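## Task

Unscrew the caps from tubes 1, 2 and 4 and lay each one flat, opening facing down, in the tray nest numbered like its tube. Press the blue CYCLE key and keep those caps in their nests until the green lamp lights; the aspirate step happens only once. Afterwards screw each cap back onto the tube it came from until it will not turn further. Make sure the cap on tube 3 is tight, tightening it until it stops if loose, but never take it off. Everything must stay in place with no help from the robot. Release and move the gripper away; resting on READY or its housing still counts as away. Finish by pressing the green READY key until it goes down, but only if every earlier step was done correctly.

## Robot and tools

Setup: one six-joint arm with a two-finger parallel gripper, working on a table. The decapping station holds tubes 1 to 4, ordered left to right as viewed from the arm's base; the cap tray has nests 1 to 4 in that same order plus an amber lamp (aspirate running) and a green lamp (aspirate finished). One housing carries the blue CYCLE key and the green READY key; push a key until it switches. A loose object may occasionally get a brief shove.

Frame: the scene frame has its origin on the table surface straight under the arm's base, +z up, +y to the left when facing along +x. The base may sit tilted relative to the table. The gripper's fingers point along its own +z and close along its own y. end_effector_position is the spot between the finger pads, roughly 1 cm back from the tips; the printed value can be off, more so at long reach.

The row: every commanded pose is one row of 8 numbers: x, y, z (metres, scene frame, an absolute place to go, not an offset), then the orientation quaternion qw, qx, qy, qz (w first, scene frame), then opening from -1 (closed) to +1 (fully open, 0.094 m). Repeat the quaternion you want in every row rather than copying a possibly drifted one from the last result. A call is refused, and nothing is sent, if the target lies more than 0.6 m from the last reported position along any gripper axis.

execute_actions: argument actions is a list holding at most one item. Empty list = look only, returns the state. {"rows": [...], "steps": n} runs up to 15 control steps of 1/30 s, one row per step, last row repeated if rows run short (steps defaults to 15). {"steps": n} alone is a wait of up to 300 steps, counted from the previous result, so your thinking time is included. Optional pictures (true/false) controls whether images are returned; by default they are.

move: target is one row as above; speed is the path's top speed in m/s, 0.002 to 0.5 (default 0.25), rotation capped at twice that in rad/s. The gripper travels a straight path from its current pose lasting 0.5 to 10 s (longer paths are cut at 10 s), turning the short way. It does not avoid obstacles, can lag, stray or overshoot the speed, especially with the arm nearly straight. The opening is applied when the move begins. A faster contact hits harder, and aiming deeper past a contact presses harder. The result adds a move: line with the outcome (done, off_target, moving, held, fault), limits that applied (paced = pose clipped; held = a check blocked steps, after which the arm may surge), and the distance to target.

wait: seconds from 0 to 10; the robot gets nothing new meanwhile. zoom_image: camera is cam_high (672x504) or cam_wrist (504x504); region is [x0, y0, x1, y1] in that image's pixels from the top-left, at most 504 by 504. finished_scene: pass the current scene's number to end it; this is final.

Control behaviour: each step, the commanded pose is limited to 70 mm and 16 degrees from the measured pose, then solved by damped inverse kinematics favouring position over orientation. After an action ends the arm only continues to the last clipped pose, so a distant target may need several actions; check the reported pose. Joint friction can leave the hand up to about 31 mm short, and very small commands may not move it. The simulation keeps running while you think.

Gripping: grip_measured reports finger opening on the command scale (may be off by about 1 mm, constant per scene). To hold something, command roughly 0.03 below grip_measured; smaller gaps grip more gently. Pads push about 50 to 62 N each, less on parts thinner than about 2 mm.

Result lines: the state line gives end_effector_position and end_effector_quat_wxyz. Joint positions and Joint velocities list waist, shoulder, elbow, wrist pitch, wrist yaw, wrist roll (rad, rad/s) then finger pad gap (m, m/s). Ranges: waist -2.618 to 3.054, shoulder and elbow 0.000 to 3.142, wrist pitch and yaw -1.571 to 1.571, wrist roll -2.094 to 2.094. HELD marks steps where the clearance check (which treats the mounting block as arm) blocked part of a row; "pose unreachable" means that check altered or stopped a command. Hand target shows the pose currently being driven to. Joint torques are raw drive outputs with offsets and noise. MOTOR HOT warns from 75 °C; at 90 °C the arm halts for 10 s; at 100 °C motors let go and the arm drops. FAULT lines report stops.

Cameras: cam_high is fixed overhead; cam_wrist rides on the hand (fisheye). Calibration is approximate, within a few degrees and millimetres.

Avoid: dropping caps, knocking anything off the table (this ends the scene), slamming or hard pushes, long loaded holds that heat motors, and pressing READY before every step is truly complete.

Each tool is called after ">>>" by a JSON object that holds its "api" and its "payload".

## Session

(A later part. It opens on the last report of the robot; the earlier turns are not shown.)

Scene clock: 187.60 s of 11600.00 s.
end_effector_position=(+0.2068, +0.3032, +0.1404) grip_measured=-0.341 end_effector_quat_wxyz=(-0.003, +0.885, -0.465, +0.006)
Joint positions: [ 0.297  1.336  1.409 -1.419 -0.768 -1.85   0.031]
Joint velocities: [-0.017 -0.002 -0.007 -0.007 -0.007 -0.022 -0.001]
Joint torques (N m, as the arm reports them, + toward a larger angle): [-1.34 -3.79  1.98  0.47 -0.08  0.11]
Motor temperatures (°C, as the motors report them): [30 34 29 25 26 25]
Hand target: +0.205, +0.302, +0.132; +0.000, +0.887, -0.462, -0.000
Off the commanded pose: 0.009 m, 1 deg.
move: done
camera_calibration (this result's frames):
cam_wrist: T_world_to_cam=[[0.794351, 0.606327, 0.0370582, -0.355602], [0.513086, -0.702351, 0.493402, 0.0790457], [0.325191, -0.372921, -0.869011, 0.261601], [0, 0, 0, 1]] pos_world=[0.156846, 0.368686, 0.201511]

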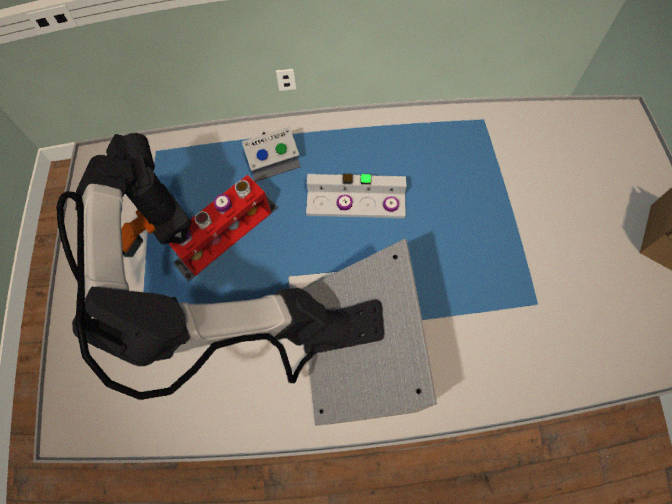

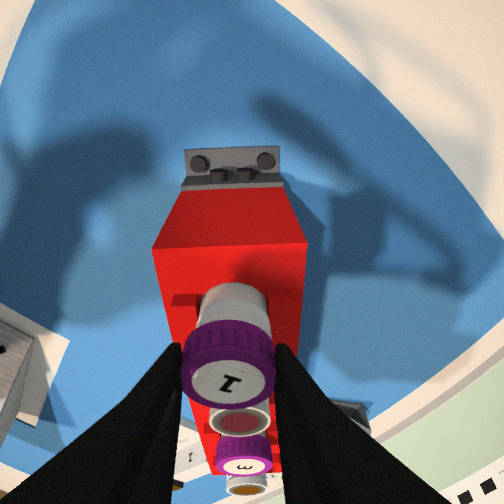

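>>> {"api": "move", "payload": {"target": [0.2105,0.3065,0.1385,0,-0.887,0.462,0,-0.365], "speed": 0.008}}

Scene clock: 189.43 s of 11600.00 s.
end_effector_position=(+0.2091, +0.3041, +0.1406) grip_measured=-0.341 end_effector_quat_wxyz=(-0.003, +0.885, -0.466, +0.006)
Joint positions: [ 0.297  1.346  1.419 -1.42  -0.767 -1.848  0.031]
Joint velocities: [-0.002 -0.012 -0.002  0.022  0.051 -0.022 -0.001]
Joint torques (N m, as the arm reports them, + toward a larger angle): [-2.47 -2.45  5.13  0.09 -0.09 -0.03]
Motor temperatures (°C, as the motors report them): [30 34 29 25 26 25]
Hand target: +0.211, +0.306, +0.138; -0.000, +0.887, -0.462, -0.000
Off the commanded pose: 0.004 m, 1 deg.
move: done
camera_calibration (this result's frames):
cam_wrist: T_world_to_cam=[[0.795101, 0.605342, 0.0370833, -0.357829], [0.511946, -0.702696, 0.494095, 0.0785879], [0.325154, -0.373871, -0.868617, 0.261626], [0, 0, 0, 1]] pos_world=[0.159208, 0.369646, 0.201692]

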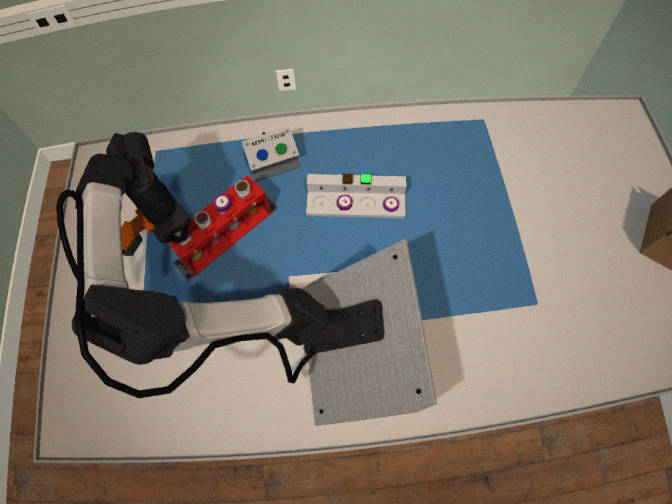

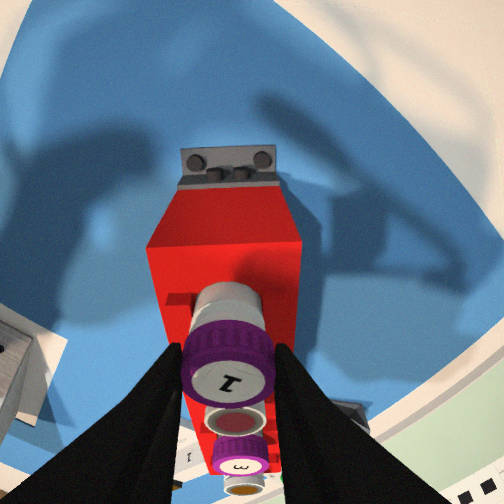

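>>> {"api": "zoom_image", "payload": {"camera": "cam_wrist", "region": [170,270,290,360]}}

Region (170, 270, 290, 360) of cam_wrist's 504x504 image, scaled by 4.200, with more detail than that image has; it fills the top 378 rows of this view, and the rest is white.

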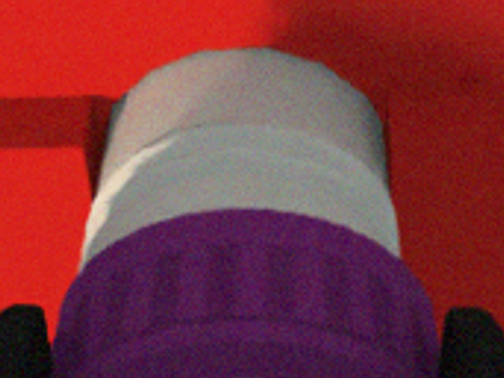

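>>> {"api": "move", "payload": {"target": [0.2065,0.3075,0.137,0,-0.887,0.462,0,-0.365], "speed": 0.008}}

Scene clock: 193.47 s of 11600.00 s.
end_effector_position=(+0.2088, +0.3041, +0.1402) grip_measured=-0.341 end_effector_quat_wxyz=(-0.002, +0.885, -0.465, +0.006)
Joint positions: [ 0.3    1.346  1.419 -1.42  -0.765 -1.848  0.031]
Joint velocities: [ 0.002  0.002 -0.012 -0.037  0.051  0.022 -0.001]
Joint torques (N m, as the arm reports them, + toward a larger angle): [-1.6  -3.66  4.14  0.2  -0.11  0.1 ]
Motor temperatures (°C, as the motors report them): [30 34 30 25 26 25]
Hand target: +0.206, +0.307, +0.137; -0.000, +0.887, -0.462, -0.000
Off the commanded pose: 0.005 m, 1 deg.
move: done
camera_calibration (this result's frames):
cam_wrist: T_world_to_cam=[[0.794025, 0.606887, 0.0348148, -0.357491], [0.51382, -0.700659, 0.495042, 0.0778285], [0.324828, -0.375187, -0.868171, 0.261793], [0, 0, 0, 1]] pos_world=[0.158829, 0.36971, 0.201199]

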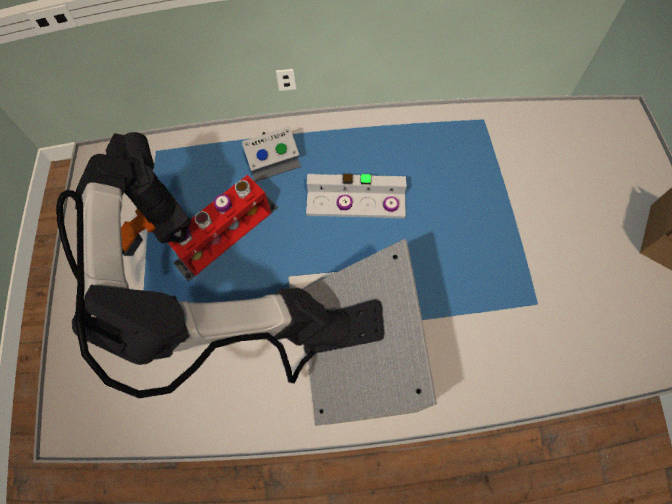

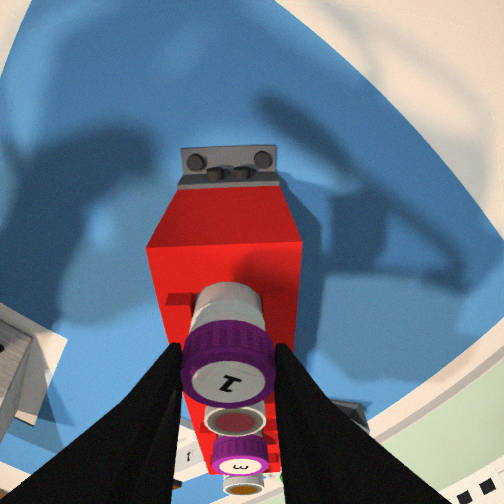

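>>> {"api": "move", "payload": {"target": [0.2085,0.3058,0.146,0,-0.887,0.462,0,-0.365], "speed": 0.02}}

Scene clock: 195.23 s of 11600.00 s.
end_effector_position=(+0.2065, +0.3058, +0.1447) grip_measured=-0.341 end_effector_quat_wxyz=(-0.000, +0.889, -0.458, +0.006)
Joint positions: [ 0.294  1.346  1.439 -1.449 -0.765 -1.875  0.031]
Joint velocities: [ 0.017 -0.017  0.007  0.022  0.022 -0.051  0.   ]
Joint torques (N m, as the arm reports them, + toward a larger angle): [-4.25 -2.47  5.29 -0.07 -0.15 -0.04]
Motor temperatures (°C, as the motors report them): [30 34 30 25 26 25]
Hand target: +0.208, +0.306, +0.146; -0.000, +0.887, -0.462, +0.000
Off the commanded pose: 0.002 m, 1 deg.
move: done
camera_calibration (this result's frames):
cam_wrist: T_world_to_cam=[[0.784085, 0.619821, 0.0321337, -0.358406], [0.526018, -0.691118, 0.495641, 0.0724151], [0.329417, -0.371722, -0.867933, 0.26499], [0, 0, 0, 1]] pos_world=[0.155637, 0.370697, 0.205618]

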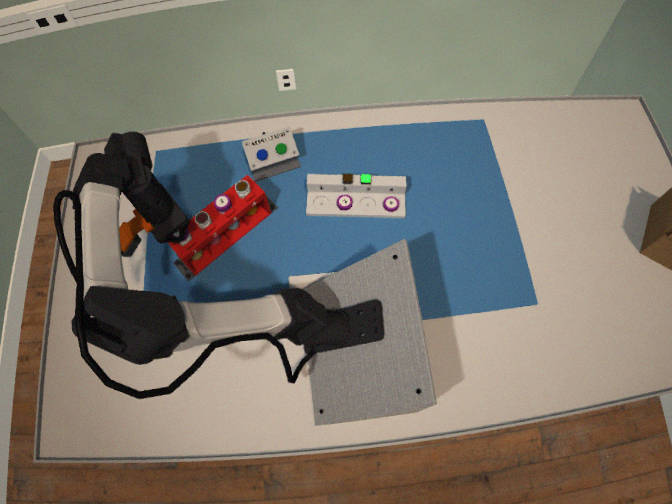

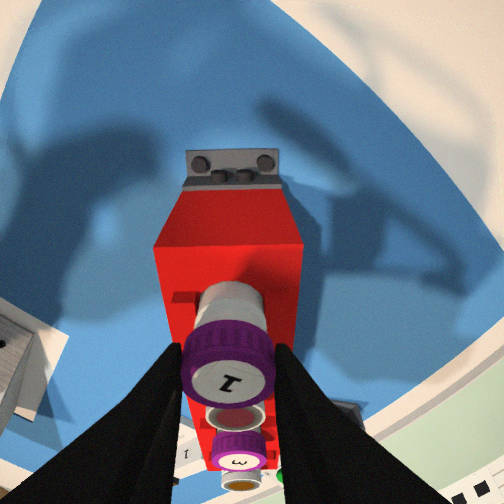

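>>> {"api": "move", "payload": {"target": [0.2065,0.3040,0.132,0,-0.887,0.462,0,-0.365], "speed": 0.012}}

Scene clock: 197.07 s of 11600.00 s.
end_effector_position=(+0.2076, +0.3044, +0.1354) grip_measured=-0.341 end_effector_quat_wxyz=(+0.000, +0.887, -0.461, +0.002)
Joint positions: [ 0.315  1.346  1.406 -1.404 -0.765 -1.843  0.031]
Joint velocities: [-0.022 -0.002  0.007  0.007 -0.007  0.051 -0.   ]
Joint torques (N m, as the arm reports them, + toward a larger angle): [-2.53 -4.16  2.87  0.27 -0.09  0.07]
Motor temperatures (°C, as the motors report them): [30 34 30 25 26 25]
Hand target: +0.207, +0.304, +0.132; +0.000, +0.887, -0.462, -0.000
Off the commanded pose: 0.004 m, 0 deg.
move: done
camera_calibration (this result's frames):
cam_wrist: T_world_to_cam=[[0.789518, 0.613102, 0.0276971, -0.356595], [0.523907, -0.696789, 0.489904, 0.0784464], [0.319661, -0.372278, -0.871336, 0.258666], [0, 0, 0, 1]] pos_world=[0.157754, 0.369585, 0.19683]

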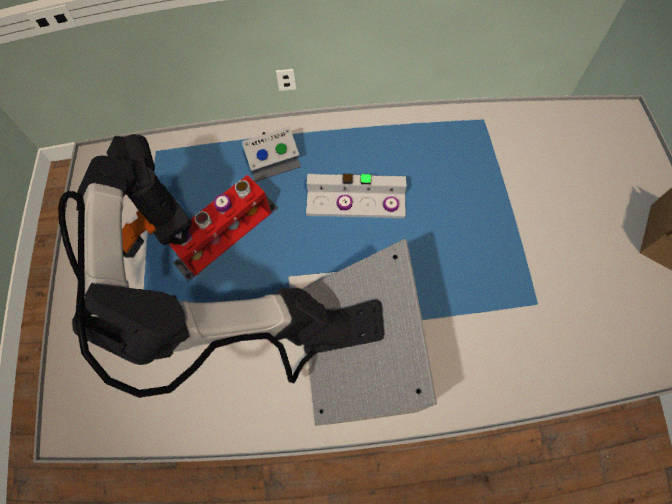

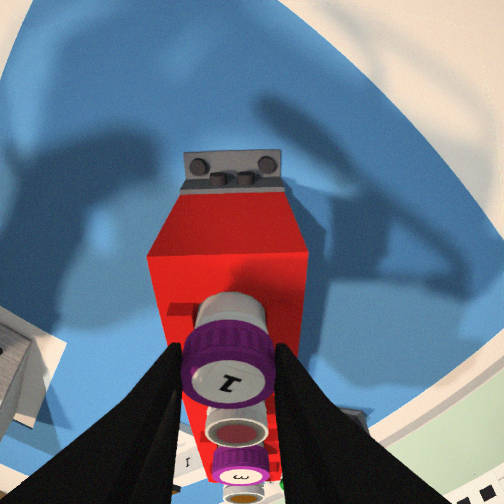

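In. Seat it, then release and re-centre.

>>> {"api": "move", "payload": {"target": [0.2068,0.3040,0.128,0,-0.887,0.462,0,-0.365], "speed": 0.012}}

>>> {"api": "execute_actions", "payload": {"actions": [{"rows":[[0.2076,0.3044,0.132,0,-0.887,0.462,0,-0.12]],"steps":8}], "pictures": false}}

>>> {"api": "move", "payload": {"target": [0.2115,0.298,0.126,0,-0.906,0.423,0,-0.12], "speed": 0.04}}

Scene clock: 199.40 s of 11600.00 s.
end_effector_position=(+0.2080, +0.3044, +0.1326) grip_measured=-0.341 end_effector_quat_wxyz=(+0.000, +0.886, -0.464, +0.001)
Joint positions: [ 0.323  1.346  1.396 -1.389 -0.765 -1.828  0.031]
Joint velocities: [ 0.012 -0.007 -0.002 -0.022 -0.081 -0.037 -0.   ]
Joint torques (N m, as the arm reports them, + toward a larger angle): [-2.21 -4.4   2.51  0.39 -0.08  0.09]
Motor temperatures (°C, as the motors report them): [30 34 30 25 26 25]
Hand target: +0.207, +0.304, +0.128; +0.000, +0.887, -0.462, -0.000
Off the commanded pose: 0.005 m, 0 deg.
move: done
camera_calibration (this result's frames):
cam_wrist: T_world_to_cam=[[0.793586, 0.607858, 0.0270192, -0.355959], [0.520185, -0.700821, 0.488117, 0.0819002], [0.315642, -0.373308, -0.87236, 0.257392], [0, 0, 0, 1]] pos_world=[0.158637, 0.369856, 0.194179]

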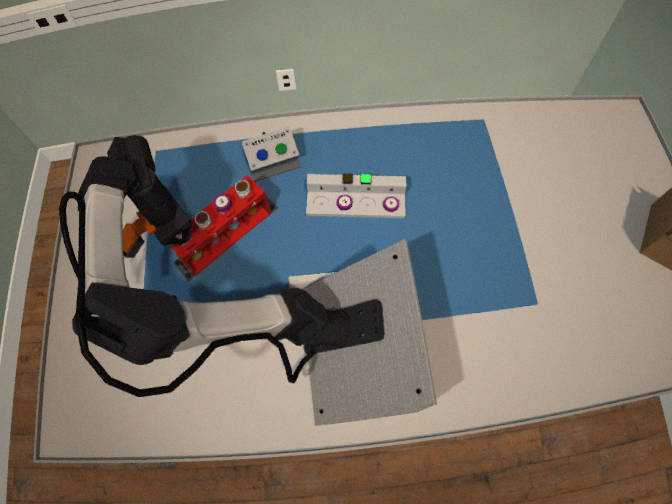

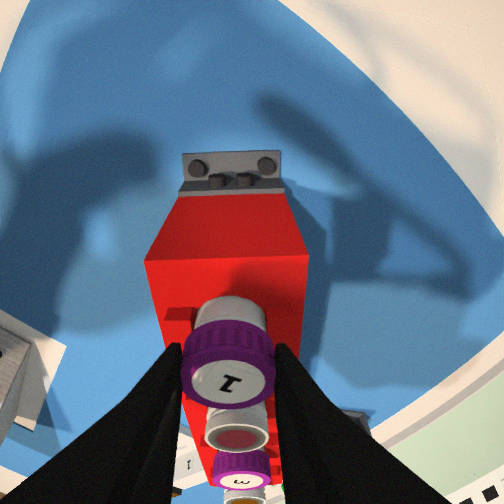

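Scene clock: 199.67 s of 11600.00 s.
end_effector_position=(+0.2080, +0.3044, +0.1326) grip_measured=-0.122 end_effector_quat_wxyz=(+0.000, +0.886, -0.464, +0.001)
Joint positions: [ 0.323  1.346  1.396 -1.389 -0.765 -1.828  0.041]
Joint velocities: [-0.012 -0.012  0.022  0.081 -0.051 -0.051 -0.   ]
Joint torques (N m, as the arm reports them, + toward a larger angle): [-3.13 -3.92  3.93  0.16 -0.1   0.01]
Motor temperatures (°C, as the motors report them): [30 34 30 25 26 25]
Hand target: +0.208, +0.304, +0.132; -0.000, +0.887, -0.462, +0.000
Off the commanded pose: 0.001 m, 0 deg.
Steps of this call (steps 1 to 8: all 8 steps of this action). Readings (end_effector_position):
1: (+0.2080, +0.3044, +0.1326)
2: (+0.2080, +0.3044, +0.1326)
4: (+0.2080, +0.3044, +0.1326)
8: the state above

Scene clock: 201.30 s of 11600.00 s.
end_effector_position=(+0.2090, +0.3012, +0.1291) grip_measured=-0.122 end_effector_quat_wxyz=(+0.001, +0.905, -0.426, +0.000)
Joint positions: [ 0.323  1.346  1.377 -1.372 -0.765 -1.915  0.041]
Joint velocities: [ 0.002  0.012  0.002  0.037 -0.022 -0.066  0.   ]
Joint torques (N m, as the arm reports them, + toward a larger angle): [-3.71 -3.57  2.98  0.32 -0.1  -0.02]
Motor temperatures (°C, as the motors report them): [30 34 30 25 26 25]
Hand target: +0.212, +0.298, +0.126; +0.000, +0.906, -0.423, +0.000
Off the commanded pose: 0.005 m, 0 deg.
move: done
camera_calibration (this result's frames):
cam_wrist: T_world_to_cam=[[0.738454, 0.673817, 0.0256174, -0.362896], [0.579144, -0.653241, 0.487717, 0.0542371], [0.345366, -0.34532, -0.872626, 0.23826], [0, 0, 0, 1]] pos_world=[0.154284, 0.362232, 0.190756]

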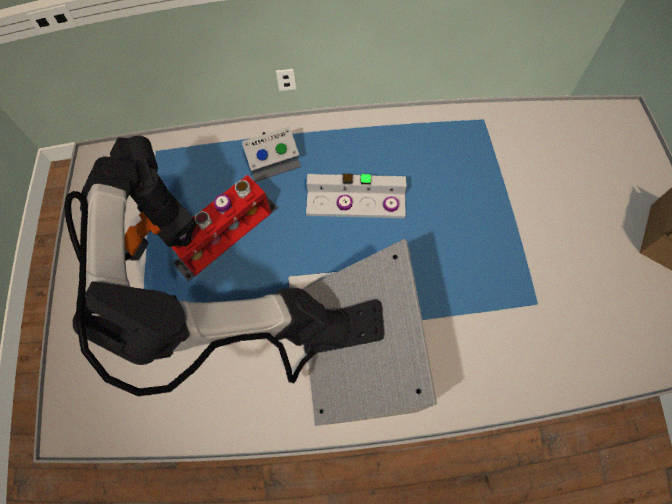

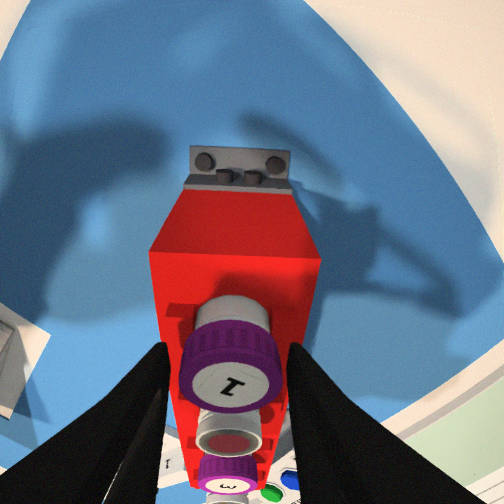

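>>> {"api": "execute_actions", "payload": {"actions": [{"rows":[[0.2145,0.296,0.1245,0,-0.906,0.423,0,-0.12]],"steps":12}], "pictures": false}}

Scene clock: 202.70 s of 11600.00 s.
end_effector_position=(+0.2104, +0.3017, +0.1291) grip_measured=-0.122 end_effector_quat_wxyz=(-0.001, +0.908, -0.420, +0.002)
Joint positions: [ 0.323  1.346  1.377 -1.364 -0.765 -1.923  0.041]
Joint velocities: [-0.002  0.002 -0.002  0.037  0.037  0.007  0.   ]
Joint torques (N m, as the arm reports them, + toward a larger angle): [-4.1  -2.99  2.62  0.31 -0.12 -0.05]
Motor temperatures (°C, as the motors report them): [30 34 30 25 26 25]
Hand target: +0.214, +0.296, +0.125; +0.000, +0.906, -0.423, -0.000
Off the commanded pose: 0.008 m, 1 deg.
Steps of this call (steps 1 to 30: nothing new was sent; steps 31 to 42: all 12 steps of this action). Readings (end_effector_position):
31: (+0.2093, +0.3013, +0.1291)
32: (+0.2095, +0.3014, +0.1291)
34: (+0.2099, +0.3015, +0.1291)
38: (+0.2102, +0.3017, +0.1291)
42: the state above

>>> {"api": "execute_actions", "payload": {"actions": [{"rows":[[0.2155,0.2935,0.124,0,-0.906,0.423,0,-0.12]],"steps":10}], "pictures": false}}

Scene clock: 203.73 s of 11600.00 s.
end_effector_position=(+0.2106, +0.2987, +0.1280) grip_measured=-0.122 end_effector_quat_wxyz=(-0.000, +0.908, -0.420, +0.002)
Joint positions: [ 0.318  1.346  1.367 -1.362 -0.765 -1.932  0.041]
Joint velocities: [-0.017 -0.002 -0.012  0.022 -0.051 -0.037 -0.002]
Joint torques (N m, as the arm reports them, + toward a larger angle): [-4.33 -2.9   3.03  0.3  -0.08 -0.06]
Motor temperatures (°C, as the motors report them): [30 34 30 25 26 25]
Hand target: +0.215, +0.293, +0.124; +0.000, +0.906, -0.423, +0.000
Off the commanded pose: 0.008 m, 0 deg.
Steps of this call (steps 1 to 21: nothing new was sent; steps 22 to 31: all 10 steps of this action). Readings (end_effector_position):
22: (+0.2106, +0.3015, +0.1289)
23: (+0.2107, +0.3006, +0.1288)
25: (+0.2105, +0.2991, +0.1281)
29: (+0.2106, +0.2987, +0.1280)
31: the state above

>>> {"api": "execute_actions", "payload": {"actions": [{"rows":[[0.2115,0.2995,0.127,0,-0.906,0.423,0,-0.36]],"steps":10}], "pictures": false}}

>>> {"api": "move", "payload": {"target": [0.2115,0.2995,0.123,0,-0.174,0.985,0,-0.36], "speed": 0.5}}

>>> {"api": "move", "payload": {"target": [0.2115,0.2995,0.122,0,0.719,0.695,0,-0.36], "speed": 0.5}}

Scene clock: 205.97 s of 11600.00 s.
end_effector_position=(+0.2112, +0.2993, +0.1280) grip_measured=-0.326 end_effector_quat_wxyz=(-0.002, +0.908, -0.418, +0.002)
Joint positions: [ 0.318  1.346  1.367 -1.358 -0.767 -1.932  0.032]
Joint velocities: [-0.022  0.007 -0.007 -0.051  0.066  0.022 -0.002]
Joint torques (N m, as the arm reports them, + toward a larger angle): [-3.12 -3.52  4.43  0.14 -0.09  0.1 ]
Motor temperatures (°C, as the motors report them): [30 34 30 25 26 25]
Hand target: +0.211, +0.300, +0.127; -0.000, +0.906, -0.423, -0.000
Off the commanded pose: 0.001 m, 1 deg.
Steps of this call (steps 1 to 57: nothing new was sent; steps 58 to 67: all 10 steps of this action). Readings (end_effector_position):
58: (+0.2106, +0.2987, +0.1280)
59: (+0.2112, +0.2993, +0.1280)
61: (+0.2112, +0.2993, +0.1280)
65: (+0.2112, +0.2993, +0.1280)
67: the state above

Scene clock: 208.90 s of 11600.00 s.
end_effector_position=(+0.2116, +0.2998, +0.1275) grip_measured=-0.326 end_effector_quat_wxyz=(+0.004, -0.175, +0.984, -0.000)
Joint positions: [ 0.321  1.346  1.367 -1.353 -0.765 -0.001  0.032]
Joint velocities: [ 0.002  0.007 -0.012  0.007  0.007  0.022  0.   ]
Joint torques (N m, as the arm reports them, + toward a larger angle): [-2.4  -3.83  3.32  0.37 -0.02  0.09]
Motor temperatures (°C, as the motors report them): [30 34 30 25 26 25]
Hand target: +0.212, +0.299, +0.123; -0.000, -0.174, +0.985, +0.000
Off the commanded pose: 0.005 m, 0 deg.
move: done
camera_calibration (this result's frames):
cam_wrist: T_world_to_cam=[[0.390053, -0.920352, 0.0284683, 0.187487], [-0.812584, -0.329508, 0.480762, 0.250865], [-0.43309, -0.210655, -0.876389, 0.360316], [0, 0, 0, 1]] pos_world=[0.286768, 0.331119, 0.189833]

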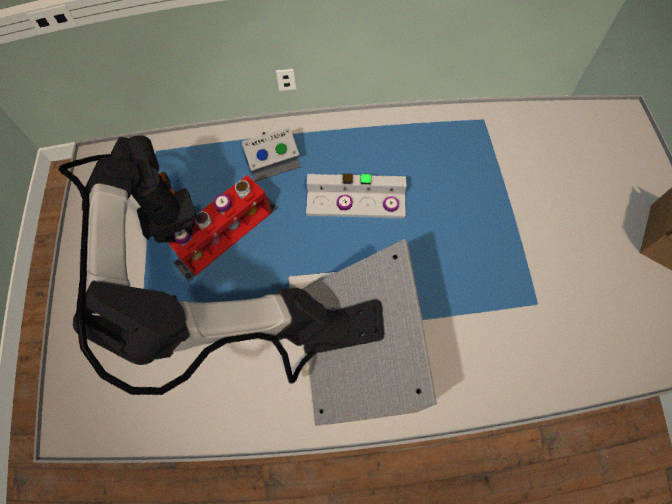

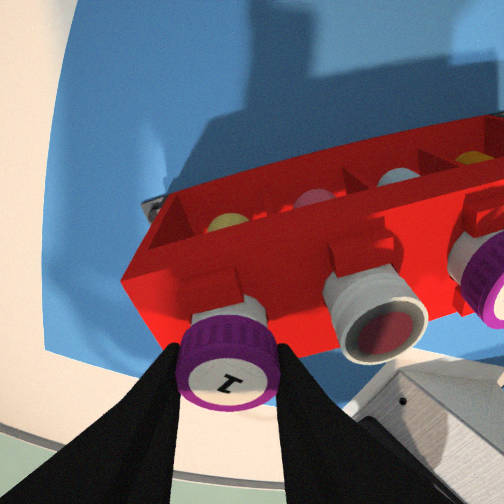

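Scene clock: 211.63 s of 11600.00 s.
end_effector_position=(+0.2115, +0.2995, +0.1264) grip_measured=-0.327 end_effector_quat_wxyz=(+0.002, +0.717, +0.697, +0.000)
Joint positions: [ 0.325  1.349  1.367 -1.353 -0.763  1.95   0.032]
Joint velocities: [-0.017 -0.022  0.002 -0.051 -0.007  0.037 -0.   ]
Joint torques (N m, as the arm reports them, + toward a larger angle): [-2.44 -3.87  2.93  0.34  0.    0.17]
Motor temperatures (°C, as the motors report them): [30 34 30 25 26 25]
Hand target: +0.211, +0.300, +0.122; -0.000, +0.719, +0.695, -0.000
Off the commanded pose: 0.004 m, 0 deg.
move: done
camera_calibration (this result's frames):
cam_wrist: T_world_to_cam=[[-0.999517, -0.0208255, 0.0230485, 0.212399], [-0.0070392, 0.874529, 0.484922, -0.280322], [-0.0302553, 0.484526, -0.874254, 0.0655605], [0, 0, 0, 1]] pos_world=[0.212306, 0.217807, 0.188355]

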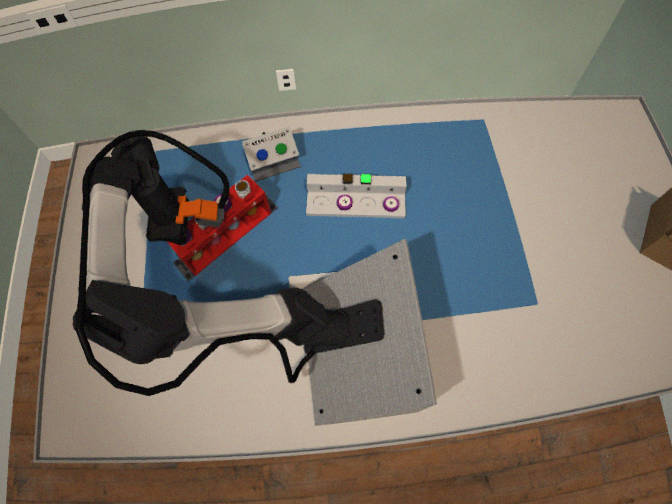

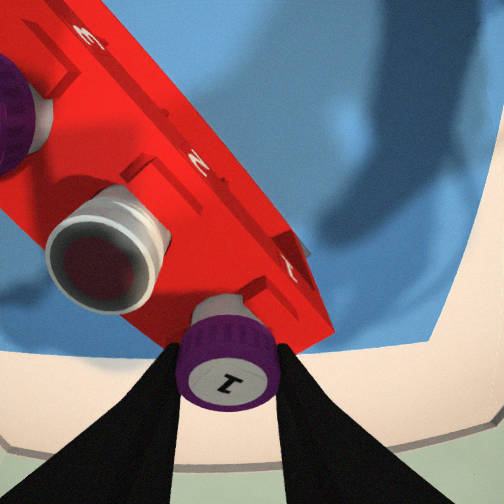

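>>> {"api": "execute_actions", "payload": {"actions": [{"rows":[[0.2115,0.2995,0.1255,0,0.717,0.697,0,-0.15],[0.2115,0.2995,0.1255,0,0.717,0.697,0,-0.15],[0.2115,0.2995,0.1255,0,0.717,0.697,0,-0.15],[0.2115,0.2995,0.1255,0,0.717,0.697,0,-0.15],[0.2115,0.2995,0.1255,0,0.717,0.697,0,-0.15],[0.2115,0.2995,0.1255,0,0.69,0.724,0,-0.15],[0.2115,0.2995,0.1255,0,0.66,0.751,0,-0.15],[0.2115,0.2995,0.1255,0,0.63,0.777,0,-0.15],[0.2115,0.2995,0.1255,0,0.574,0.819,0,-0.15]],"steps":14}], "pictures": false}}

>>> {"api": "move", "payload": {"target": [0.2115,0.2995,0.1245,0,-0.766,0.643,0,-0.15], "speed": 0.5}}

>>> {"api": "execute_actions", "payload": {"actions": [{"rows":[[0.2115,0.2995,0.1245,0,-0.766,0.643,0,-0.36]],"steps":10}], "pictures": false}}

>>> {"api": "move", "payload": {"target": [0.2115,0.2995,0.121,0,0.5,0.866,0,-0.36], "speed": 0.5}}

Scene clock: 214.37 s of 11600.00 s.
end_effector_position=(+0.2122, +0.2996, +0.1264) grip_measured=-0.152 end_effector_quat_wxyz=(+0.003, +0.618, +0.786, +0.001)
Joint positions: [ 0.325  1.349  1.367 -1.35  -0.762  1.687  0.04 ]
Joint velocities: [-0.017 -0.002 -0.017 -0.007  0.022 -0.652  0.   ]
Joint torques (N m, as the arm reports them, + toward a larger angle): [-3.06 -4.19  3.7   0.21  0.02 -0.03]
Motor temperatures (°C, as the motors report them): [30 34 30 25 26 25]
Hand target: +0.211, +0.300, +0.125; +0.003, +0.576, +0.817, +0.001
Off the commanded pose: 0.001 m, 6 deg.
Steps of this call (steps 1 to 68: nothing new was sent; steps 69 to 82: all 14 steps of this action). Readings (end_effector_position):
69: (+0.2115, +0.2995, +0.1264)
70: (+0.2115, +0.2995, +0.1264)
72: (+0.2115, +0.2995, +0.1264)
76: (+0.2115, +0.2995, +0.1264)
82: the state above

Scene clock: 218.67 s of 11600.00 s.
end_effector_position=(+0.2129, +0.2999, +0.1264) grip_measured=-0.152 end_effector_quat_wxyz=(-0.002, +0.763, -0.646, +0.004)
Joint positions: [ 0.325  1.349  1.367 -1.346 -0.762 -1.379  0.04 ]
Joint velocities: [-0.002 -0.002 -0.012 -0.022  0.051  0.037 -0.   ]
Joint torques (N m, as the arm reports them, + toward a larger angle): [-3.07 -3.92  3.75  0.17 -0.12 -0.06]
Motor temperatures (°C, as the motors report them): [29 34 29 25 26 25]
Hand target: +0.212, +0.300, +0.125; -0.000, +0.766, -0.643, +0.000
Off the commanded pose: 0.002 m, 1 deg.
move: done
camera_calibration (this result's frames):
cam_wrist: T_world_to_cam=[[0.976699, 0.211796, 0.0346491, -0.278148], [0.168177, -0.855631, 0.489501, 0.200329], [0.133321, -0.472268, -0.871314, 0.317163], [0, 0, 0, 1]] pos_world=[0.195692, 0.380104, 0.187925]

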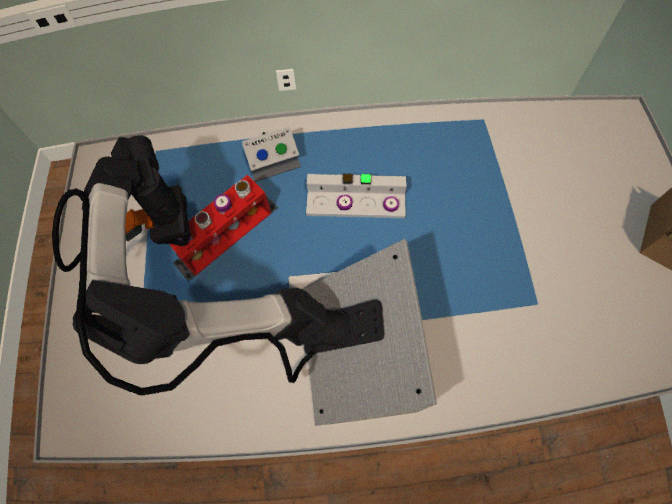

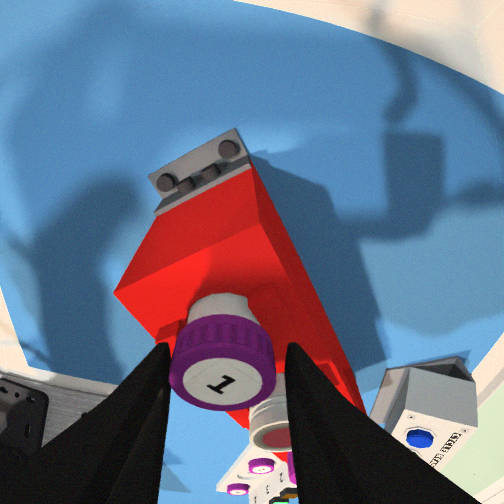

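Scene clock: 219.00 s of 11600.00 s.
end_effector_position=(+0.2115, +0.2996, +0.1264) grip_measured=-0.322 end_effector_quat_wxyz=(-0.001, +0.762, -0.647, +0.002)
Joint positions: [ 0.325  1.349  1.367 -1.352 -0.764 -1.381  0.032]
Joint velocities: [ 0.017 -0.012  0.002  0.051  0.081  0.022 -0.   ]
Joint torques (N m, as the arm reports them, + toward a larger angle): [-3.11 -4.    3.58  0.24 -0.07 -0.03]
Motor temperatures (°C, as the motors report them): [29 34 29 25 26 25]
Hand target: +0.212, +0.300, +0.125; -0.000, +0.766, -0.643, -0.000
Off the commanded pose: 0.002 m, 1 deg.
Steps of this call (steps 1 to 10: all 10 steps of this action). Readings (end_effector_position):
1: (+0.2123, +0.2998, +0.1264)
2: (+0.2116, +0.2996, +0.1264)
4: (+0.2115, +0.2996, +0.1264)
8: (+0.2115, +0.2996, +0.1264)
10: the state above

Scene clock: 222.77 s of 11600.00 s.
end_effector_position=(+0.2115, +0.2997, +0.1248) grip_measured=-0.323 end_effector_quat_wxyz=(-0.001, +0.486, +0.874, -0.001)
Joint positions: [ 0.328  1.353  1.366 -1.351 -0.765  1.366  0.032]
Joint velocities: [-0.007  0.017  0.007  0.066 -0.095  0.007  0.   ]
Joint torques (N m, as the arm reports them, + toward a larger angle): [-2.55 -4.31  2.91  0.4   0.01  0.41]
Motor temperatures (°C, as the motors report them): [29 34 30 25 26 25]
Hand target: +0.212, +0.300, +0.121; -0.001, +0.500, +0.866, -0.000
Off the commanded pose: 0.004 m, 2 deg.
move: done
camera_calibration (this result's frames):
cam_wrist: T_world_to_cam=[[-0.82202, -0.568724, 0.0289162, 0.338339], [-0.485168, 0.726028, 0.487335, -0.134347], [-0.298153, 0.38657, -0.872736, 0.149867], [0, 0, 0, 1]] pos_world=[0.257624, 0.232028, 0.186483]

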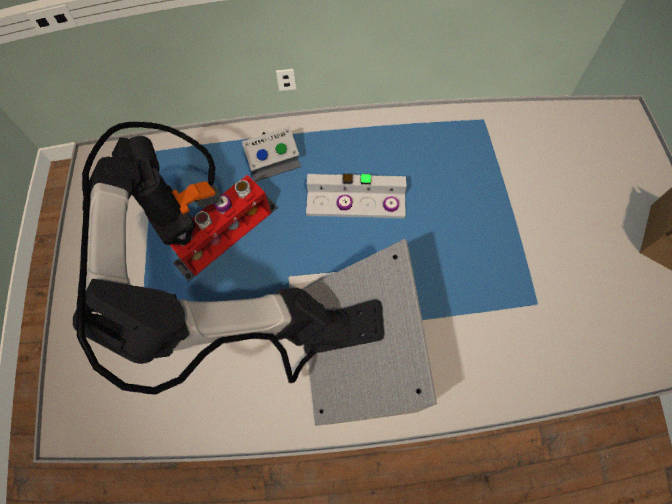

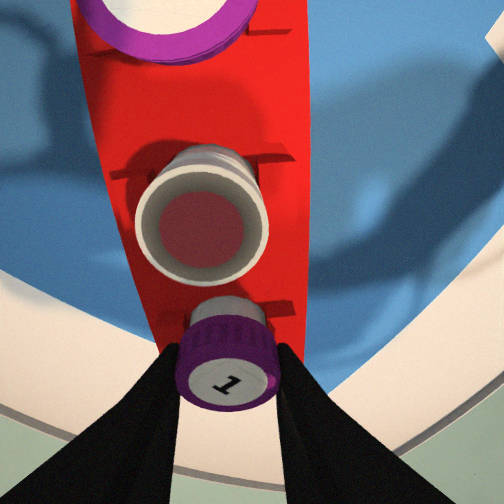

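>>> {"api": "move", "payload": {"target": [0.2115,0.2995,0.121,0,0.656,0.755,0,-0.36], "speed": 0.2}}

Scene clock: 224.97 s of 11600.00 s.
end_effector_position=(+0.2117, +0.2994, +0.1244) grip_measured=-0.323 end_effector_quat_wxyz=(+0.001, +0.590, +0.807, -0.003)
Joint positions: [ 0.331  1.353  1.366 -1.349 -0.76   1.618  0.032]
Joint velocities: [ 0.002 -0.017 -0.007 -0.066  0.051 -0.051  0.   ]
Joint torques (N m, as the arm reports them, + toward a larger angle): [-3.12 -3.67  3.44  0.22 -0.07  1.25]
Motor temperatures (°C, as the motors report them): [29 34 30 25 26 25]
Hand target: +0.212, +0.299, +0.121; -0.005, +0.652, +0.758, -0.003
Off the commanded pose: 0.003 m, 10 deg.
move: off_target
camera_calibration (this result's frames):
cam_wrist: T_world_to_cam=[[-0.936711, -0.348866, 0.0294244, 0.296718], [-0.29232, 0.825592, 0.482645, -0.203848], [-0.192671, 0.443497, -0.875322, 0.110648], [0, 0, 0, 1]] pos_world=[0.239668, 0.222738, 0.186508]

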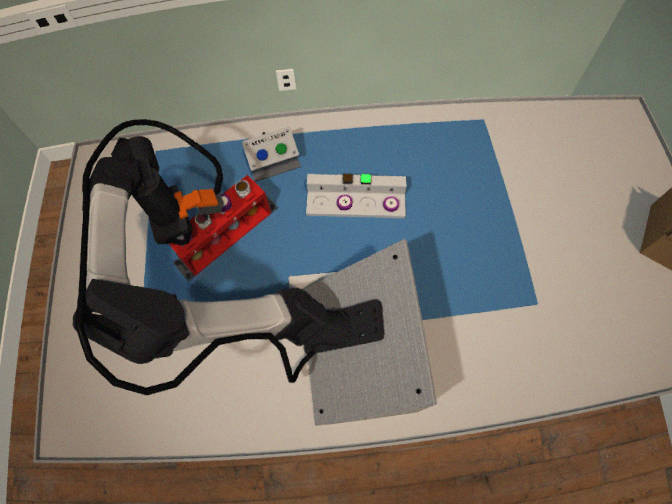

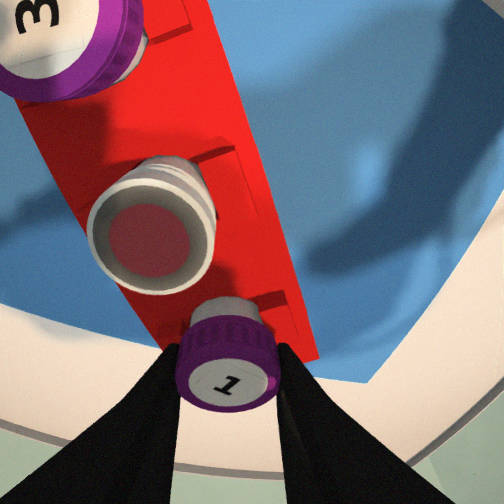

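>>> {"api": "execute_actions", "payload": {"actions": [{"rows":[[0.2117,0.2994,0.1244,0,0.59,0.807,0,-0.36],[0.2117,0.2994,0.1244,0,0.59,0.807,0,-0.36],[0.2117,0.2994,0.1244,0,0.59,0.807,0,-0.36],[0.2117,0.2994,0.1244,0,0.59,0.807,0,-0.1]],"steps":10}], "pictures": false}}

>>> {"api": "move", "payload": {"target": [0.213,0.298,0.155,0,0.59,0.807,0,-0.1], "speed": 0.15}}

>>> {"api": "move", "payload": {"target": [0.28,0.09,0.155,0,0.665,0.747,0,-0.1], "speed": 0.35}}

>>> {"api": "move", "payload": {"target": [0.305,-0.043,0.075,0,0.749,0.663,0,-0.1], "speed": 0.25}}

Scene clock: 227.03 s of 11600.00 s.
end_effector_position=(+0.2115, +0.2995, +0.1245) grip_measured=-0.102 end_effector_quat_wxyz=(+0.001, +0.584, +0.812, -0.002)
Joint positions: [ 0.331  1.352  1.366 -1.349 -0.76   1.604  0.042]
Joint velocities: [ 0.017 -0.007 -0.007 -0.022 -0.095 -0.022 -0.001]
Joint torques (N m, as the arm reports them, + toward a larger angle): [-3.66 -4.13  3.75  0.19  0.01  0.13]
Motor temperatures (°C, as the motors report them): [29 34 30 25 26 26]
Hand target: +0.212, +0.299, +0.124; -0.000, +0.590, +0.807, -0.000
Off the commanded pose: 0.000 m, 1 deg.
Steps of this call (steps 1 to 52: nothing new was sent; steps 53 to 62: all 10 steps of this action). Readings (end_effector_position):
53: (+0.2116, +0.2995, +0.1245)
54: (+0.2115, +0.2995, +0.1245)
56: (+0.2115, +0.2995, +0.1245)
60: (+0.2115, +0.2995, +0.1245)
62: the state above

Scene clock: 228.23 s of 11600.00 s.
end_effector_position=(+0.2111, +0.2967, +0.1530) grip_measured=-0.102 end_effector_quat_wxyz=(+0.006, +0.587, +0.809, -0.002)
Joint positions: [ 0.236  1.373  1.463 -1.506 -0.772  1.489  0.042]
Joint velocities: [ 0.007 -0.007  0.002 -0.051 -0.007 -0.022  0.001]
Joint torques (N m, as the arm reports them, + toward a larger angle): [-4.42 -2.49  5.24 -0.03 -0.05 -0.02]
Motor temperatures (°C, as the motors report them): [29 34 30 25 26 26]
Hand target: +0.213, +0.298, +0.155; +0.001, +0.590, +0.807, +0.000
Off the commanded pose: 0.003 m, 1 deg.
move: done
camera_calibration (this result's frames):
cam_wrist: T_world_to_cam=[[-0.934432, -0.355414, 0.0227405, 0.296917], [-0.302373, 0.825476, 0.476613, -0.212495], [-0.188167, 0.438486, -0.878819, 0.137827], [0, 0, 0, 1]] pos_world=[0.23913, 0.220503, 0.21565]

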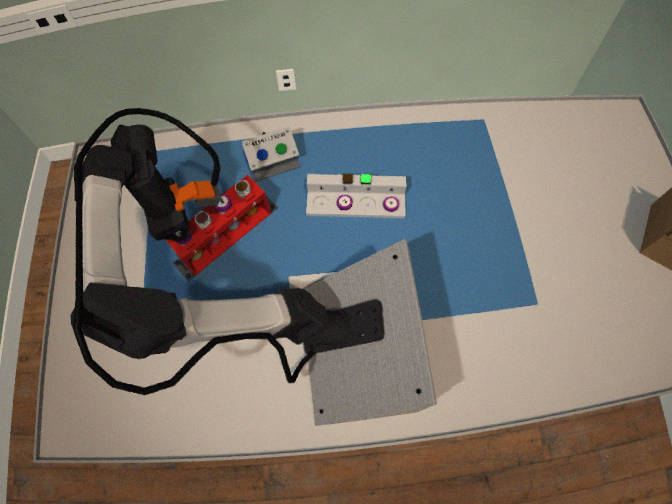

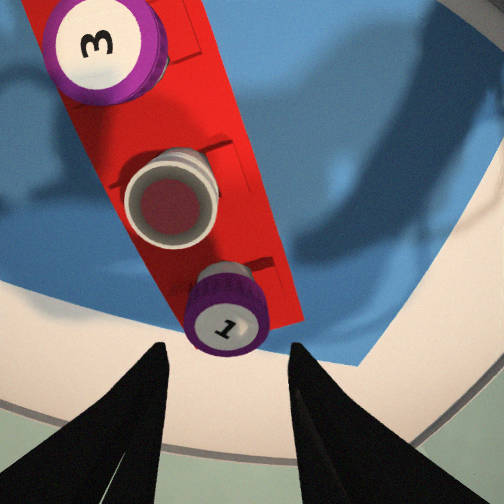

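Scene clock: 229.50 s of 11600.00 s.
end_effector_position=(+0.2762, +0.0913, +0.1517) grip_measured=-0.102 end_effector_quat_wxyz=(-0.010, +0.674, +0.738, +0.000)
Joint positions: [-0.3    1.836  1.314 -1.443 -0.726  0.954  0.042]
Joint velocities: [-0.002 -0.017  0.022  0.022  0.037  0.022 -0.001]
Joint torques (N m, as the arm reports them, + toward a larger angle): [-6.18 -3.34  5.46  0.29  0.09 -0.04]
Motor temperatures (°C, as the motors report them): [29 34 30 25 26 26]
Hand target: +0.281, +0.089, +0.155; +0.002, +0.665, +0.747, -0.001
Off the commanded pose: 0.005 m, 2 deg.
move: done
camera_calibration (this result's frames):
cam_wrist: T_world_to_cam=[[-0.989523, -0.139056, 0.0388402, 0.277782], [-0.101178, 0.859787, 0.500529, -0.0850416], [-0.102996, 0.491355, -0.864848, 0.208518], [0, 0, 0, 1]] pos_world=[0.287743, 0.00928856, 0.212113]

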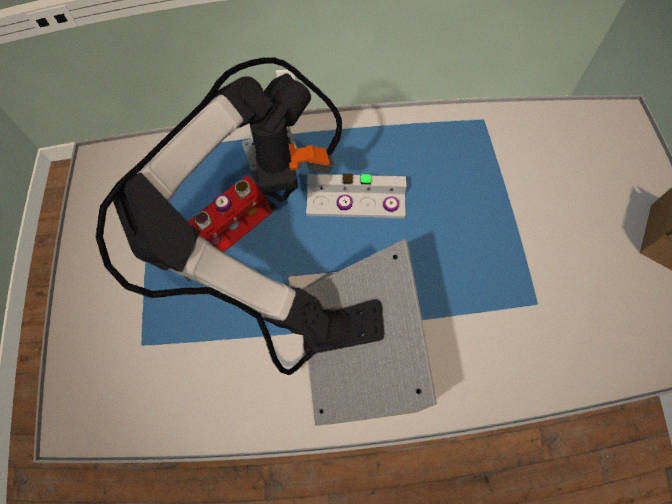

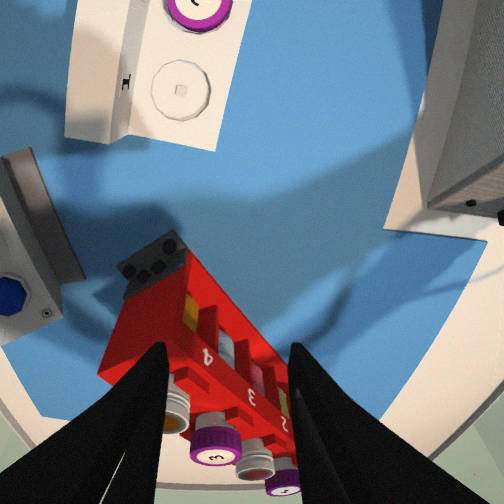

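Scene clock: 230.73 s of 11600.00 s.
end_effector_position=(+0.2991, -0.0379, +0.0712) grip_measured=-0.102 end_effector_quat_wxyz=(-0.014, +0.750, +0.661, -0.001)
Joint positions: [-0.37   2.249  1.254 -1.037 -0.699  1.079  0.042]
Joint velocities: [-0.012 -0.012 -0.002 -0.022  0.007  0.007 -0.   ]
Joint torques (N m, as the arm reports them, + toward a larger angle): [-7.39 -5.4   5.33  0.29  0.09  0.09]
Motor temperatures (°C, as the motors report them): [29 34 30 25 26 25]
Hand target: +0.306, -0.044, +0.075; +0.000, +0.749, +0.663, -0.000
Off the commanded pose: 0.009 m, 2 deg.
move: done
camera_calibration (this result's frames):
cam_wrist: T_world_to_cam=[[-0.995893, 0.0769087, 0.0477652, 0.295061], [0.090503, 0.859589, 0.502908, 0.0111963], [-0.00238052, 0.505165, -0.863019, 0.175094], [0, 0, 0, 1]] pos_world=[0.293253, -0.120769, 0.131386]

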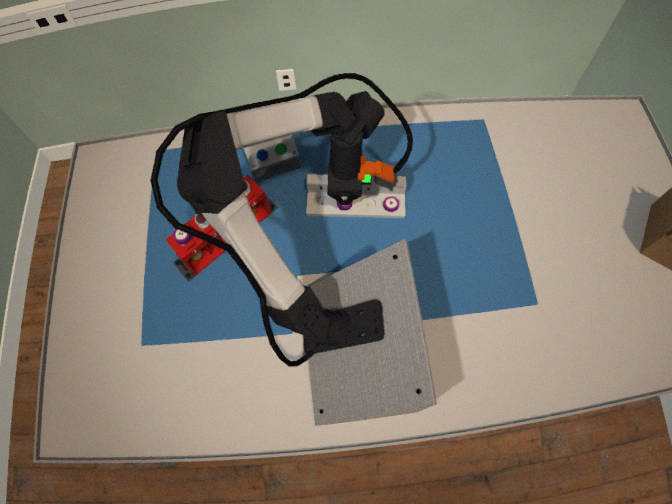

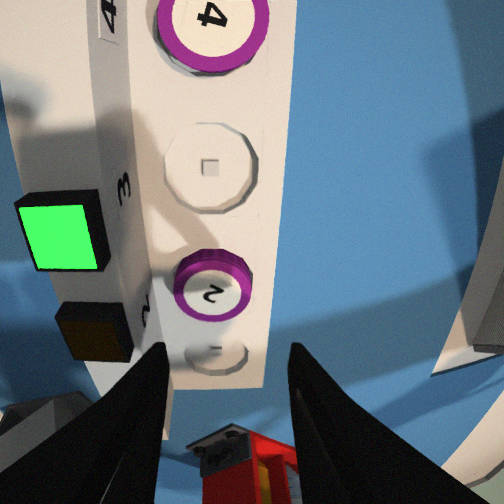

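>>> {"api": "move", "payload": {"target": [0.304,-0.039,0.062,0,0.061,0.998,0,-0.1], "speed": 0.5}}

>>> {"api": "move", "payload": {"target": [0.3025,-0.039,0.021,0,0.061,0.998,0,-0.1], "speed": 0.04}}

Scene clock: 234.33 s of 11600.00 s.
end_effector_position=(+0.3038, -0.0409, +0.0635) grip_measured=-0.102 end_effector_quat_wxyz=(-0.002, +0.072, +0.997, +0.000)
Joint positions: [-0.352  2.249  1.234 -0.972 -0.699 -0.432  0.042]
Joint velocities: [ 0.002 -0.007 -0.007 -0.037 -0.022  0.007  0.   ]
Joint torques (N m, as the arm reports them, + toward a larger angle): [-6.26 -6.26  3.24  0.35 -0.08  0.  ]
Motor temperatures (°C, as the motors report them): [30 34 30 25 26 25]
Hand target: +0.304, -0.039, +0.062; -0.000, +0.061, +0.998, +0.000
Off the commanded pose: 0.002 m, 1 deg.
move: done
camera_calibration (this result's frames):
cam_wrist: T_world_to_cam=[[-0.0959232, -0.995055, 0.0257752, -0.0154908], [-0.865816, 0.0961839, 0.49103, 0.277218], [-0.491081, 0.0247846, -0.870761, 0.299289], [0, 0, 0, 1]] pos_world=[0.385509, -0.0494959, 0.124886]

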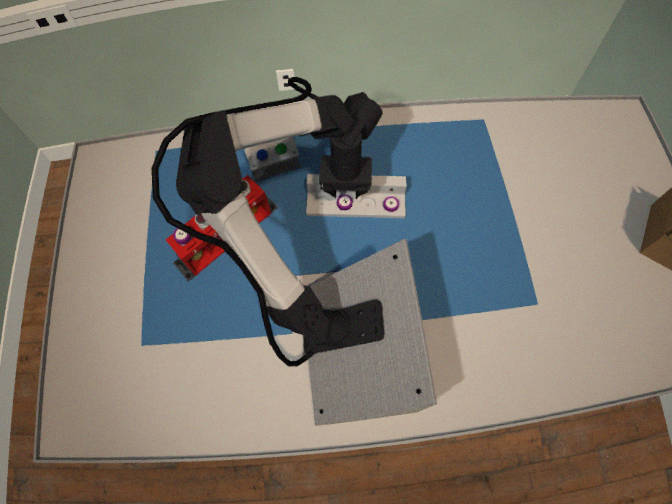

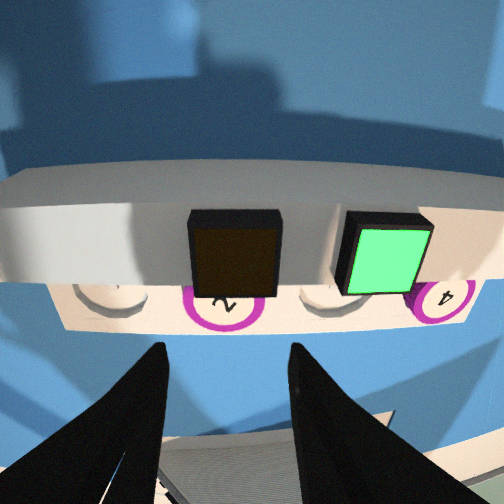

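Scene clock: 235.80 s of 11600.00 s.
end_effector_position=(+0.3059, -0.0386, +0.0279) grip_measured=-0.102 end_effector_quat_wxyz=(+0.002, +0.056, +0.998, -0.005)
Joint positions: [-0.272  2.262  1.145 -0.788 -0.722 -0.355  0.042]
Joint velocities: [-0.022 -0.007  0.017  0.007 -0.037  0.007 -0.   ]
Joint torques (N m, as the arm reports them, + toward a larger angle): [-6.19 -4.95  2.56  0.45 -0.1   0.1 ]
Motor temperatures (°C, as the motors report them): [30 34 30 25 26 25]
Hand target: +0.303, -0.039, +0.021; -0.000, +0.061, +0.998, +0.000
Off the commanded pose: 0.008 m, 1 deg.
move: done
camera_calibration (this result's frames):
cam_wrist: T_world_to_cam=[[-0.0643776, -0.997252, 0.0366733, -0.0221491], [-0.872895, 0.0740843, 0.482251, 0.297829], [-0.483642, -0.000965787, -0.875265, 0.266099], [0, 0, 0, 1]] pos_world=[0.387245, -0.0438957, 0.0900907]

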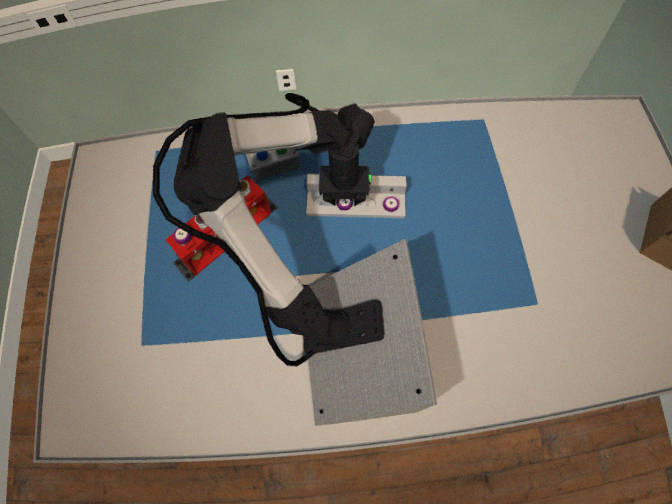

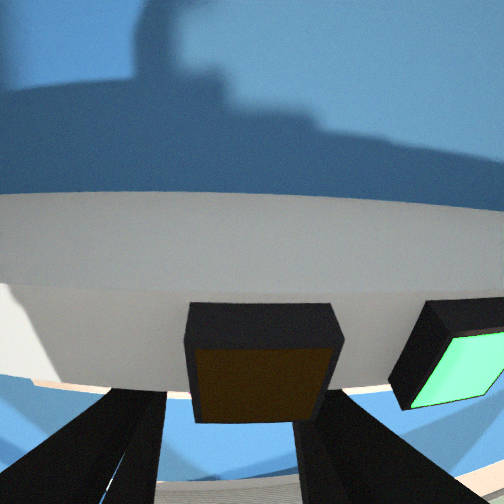

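>>> {"api": "execute_actions", "payload": {"actions": [{"rows":[[0.306,-0.0386,0.027,0,0.061,0.998,0,-0.2],[0.306,-0.0386,0.027,0,0.061,0.998,0,-0.25],[0.306,-0.0386,0.027,0,0.061,0.998,0,-0.29],[0.306,-0.0386,0.027,0,0.061,0.998,0,-0.31],[0.306,-0.0386,0.027,0,0.061,0.998,0,-0.33],[0.306,-0.0386,0.027,0,0.061,0.998,0,-0.36]],"steps":12}], "pictures": false}}

Scene clock: 238.93 s of 11600.00 s.
end_effector_position=(+0.3063, -0.0387, +0.0279) grip_measured=-0.332 end_effector_quat_wxyz=(+0.003, +0.056, +0.998, -0.005)
Joint positions: [-0.272  2.262  1.145 -0.786 -0.723 -0.353  0.031]
Joint velocities: [-0.002 -0.017  0.027 -0.007  0.022 -0.022 -0.001]
Joint torques (N m, as the arm reports them, + toward a larger angle): [-6.92 -4.98  4.35  0.07 -0.11  0.02]
Motor temperatures (°C, as the motors report them): [30 34 30 25 26 25]
Hand target: +0.306, -0.039, +0.027; +0.000, +0.061, +0.998, +0.000
Off the commanded pose: 0.001 m, 1 deg.
Steps of this call (steps 1 to 82: nothing new was sent; steps 83 to 94: all 12 steps of this action). Readings (end_effector_position):
83: (+0.3063, -0.0387, +0.0279)
84: (+0.3063, -0.0387, +0.0279)
86: (+0.3063, -0.0387, +0.0279)
90: (+0.3063, -0.0387, +0.0279)
94: the state above


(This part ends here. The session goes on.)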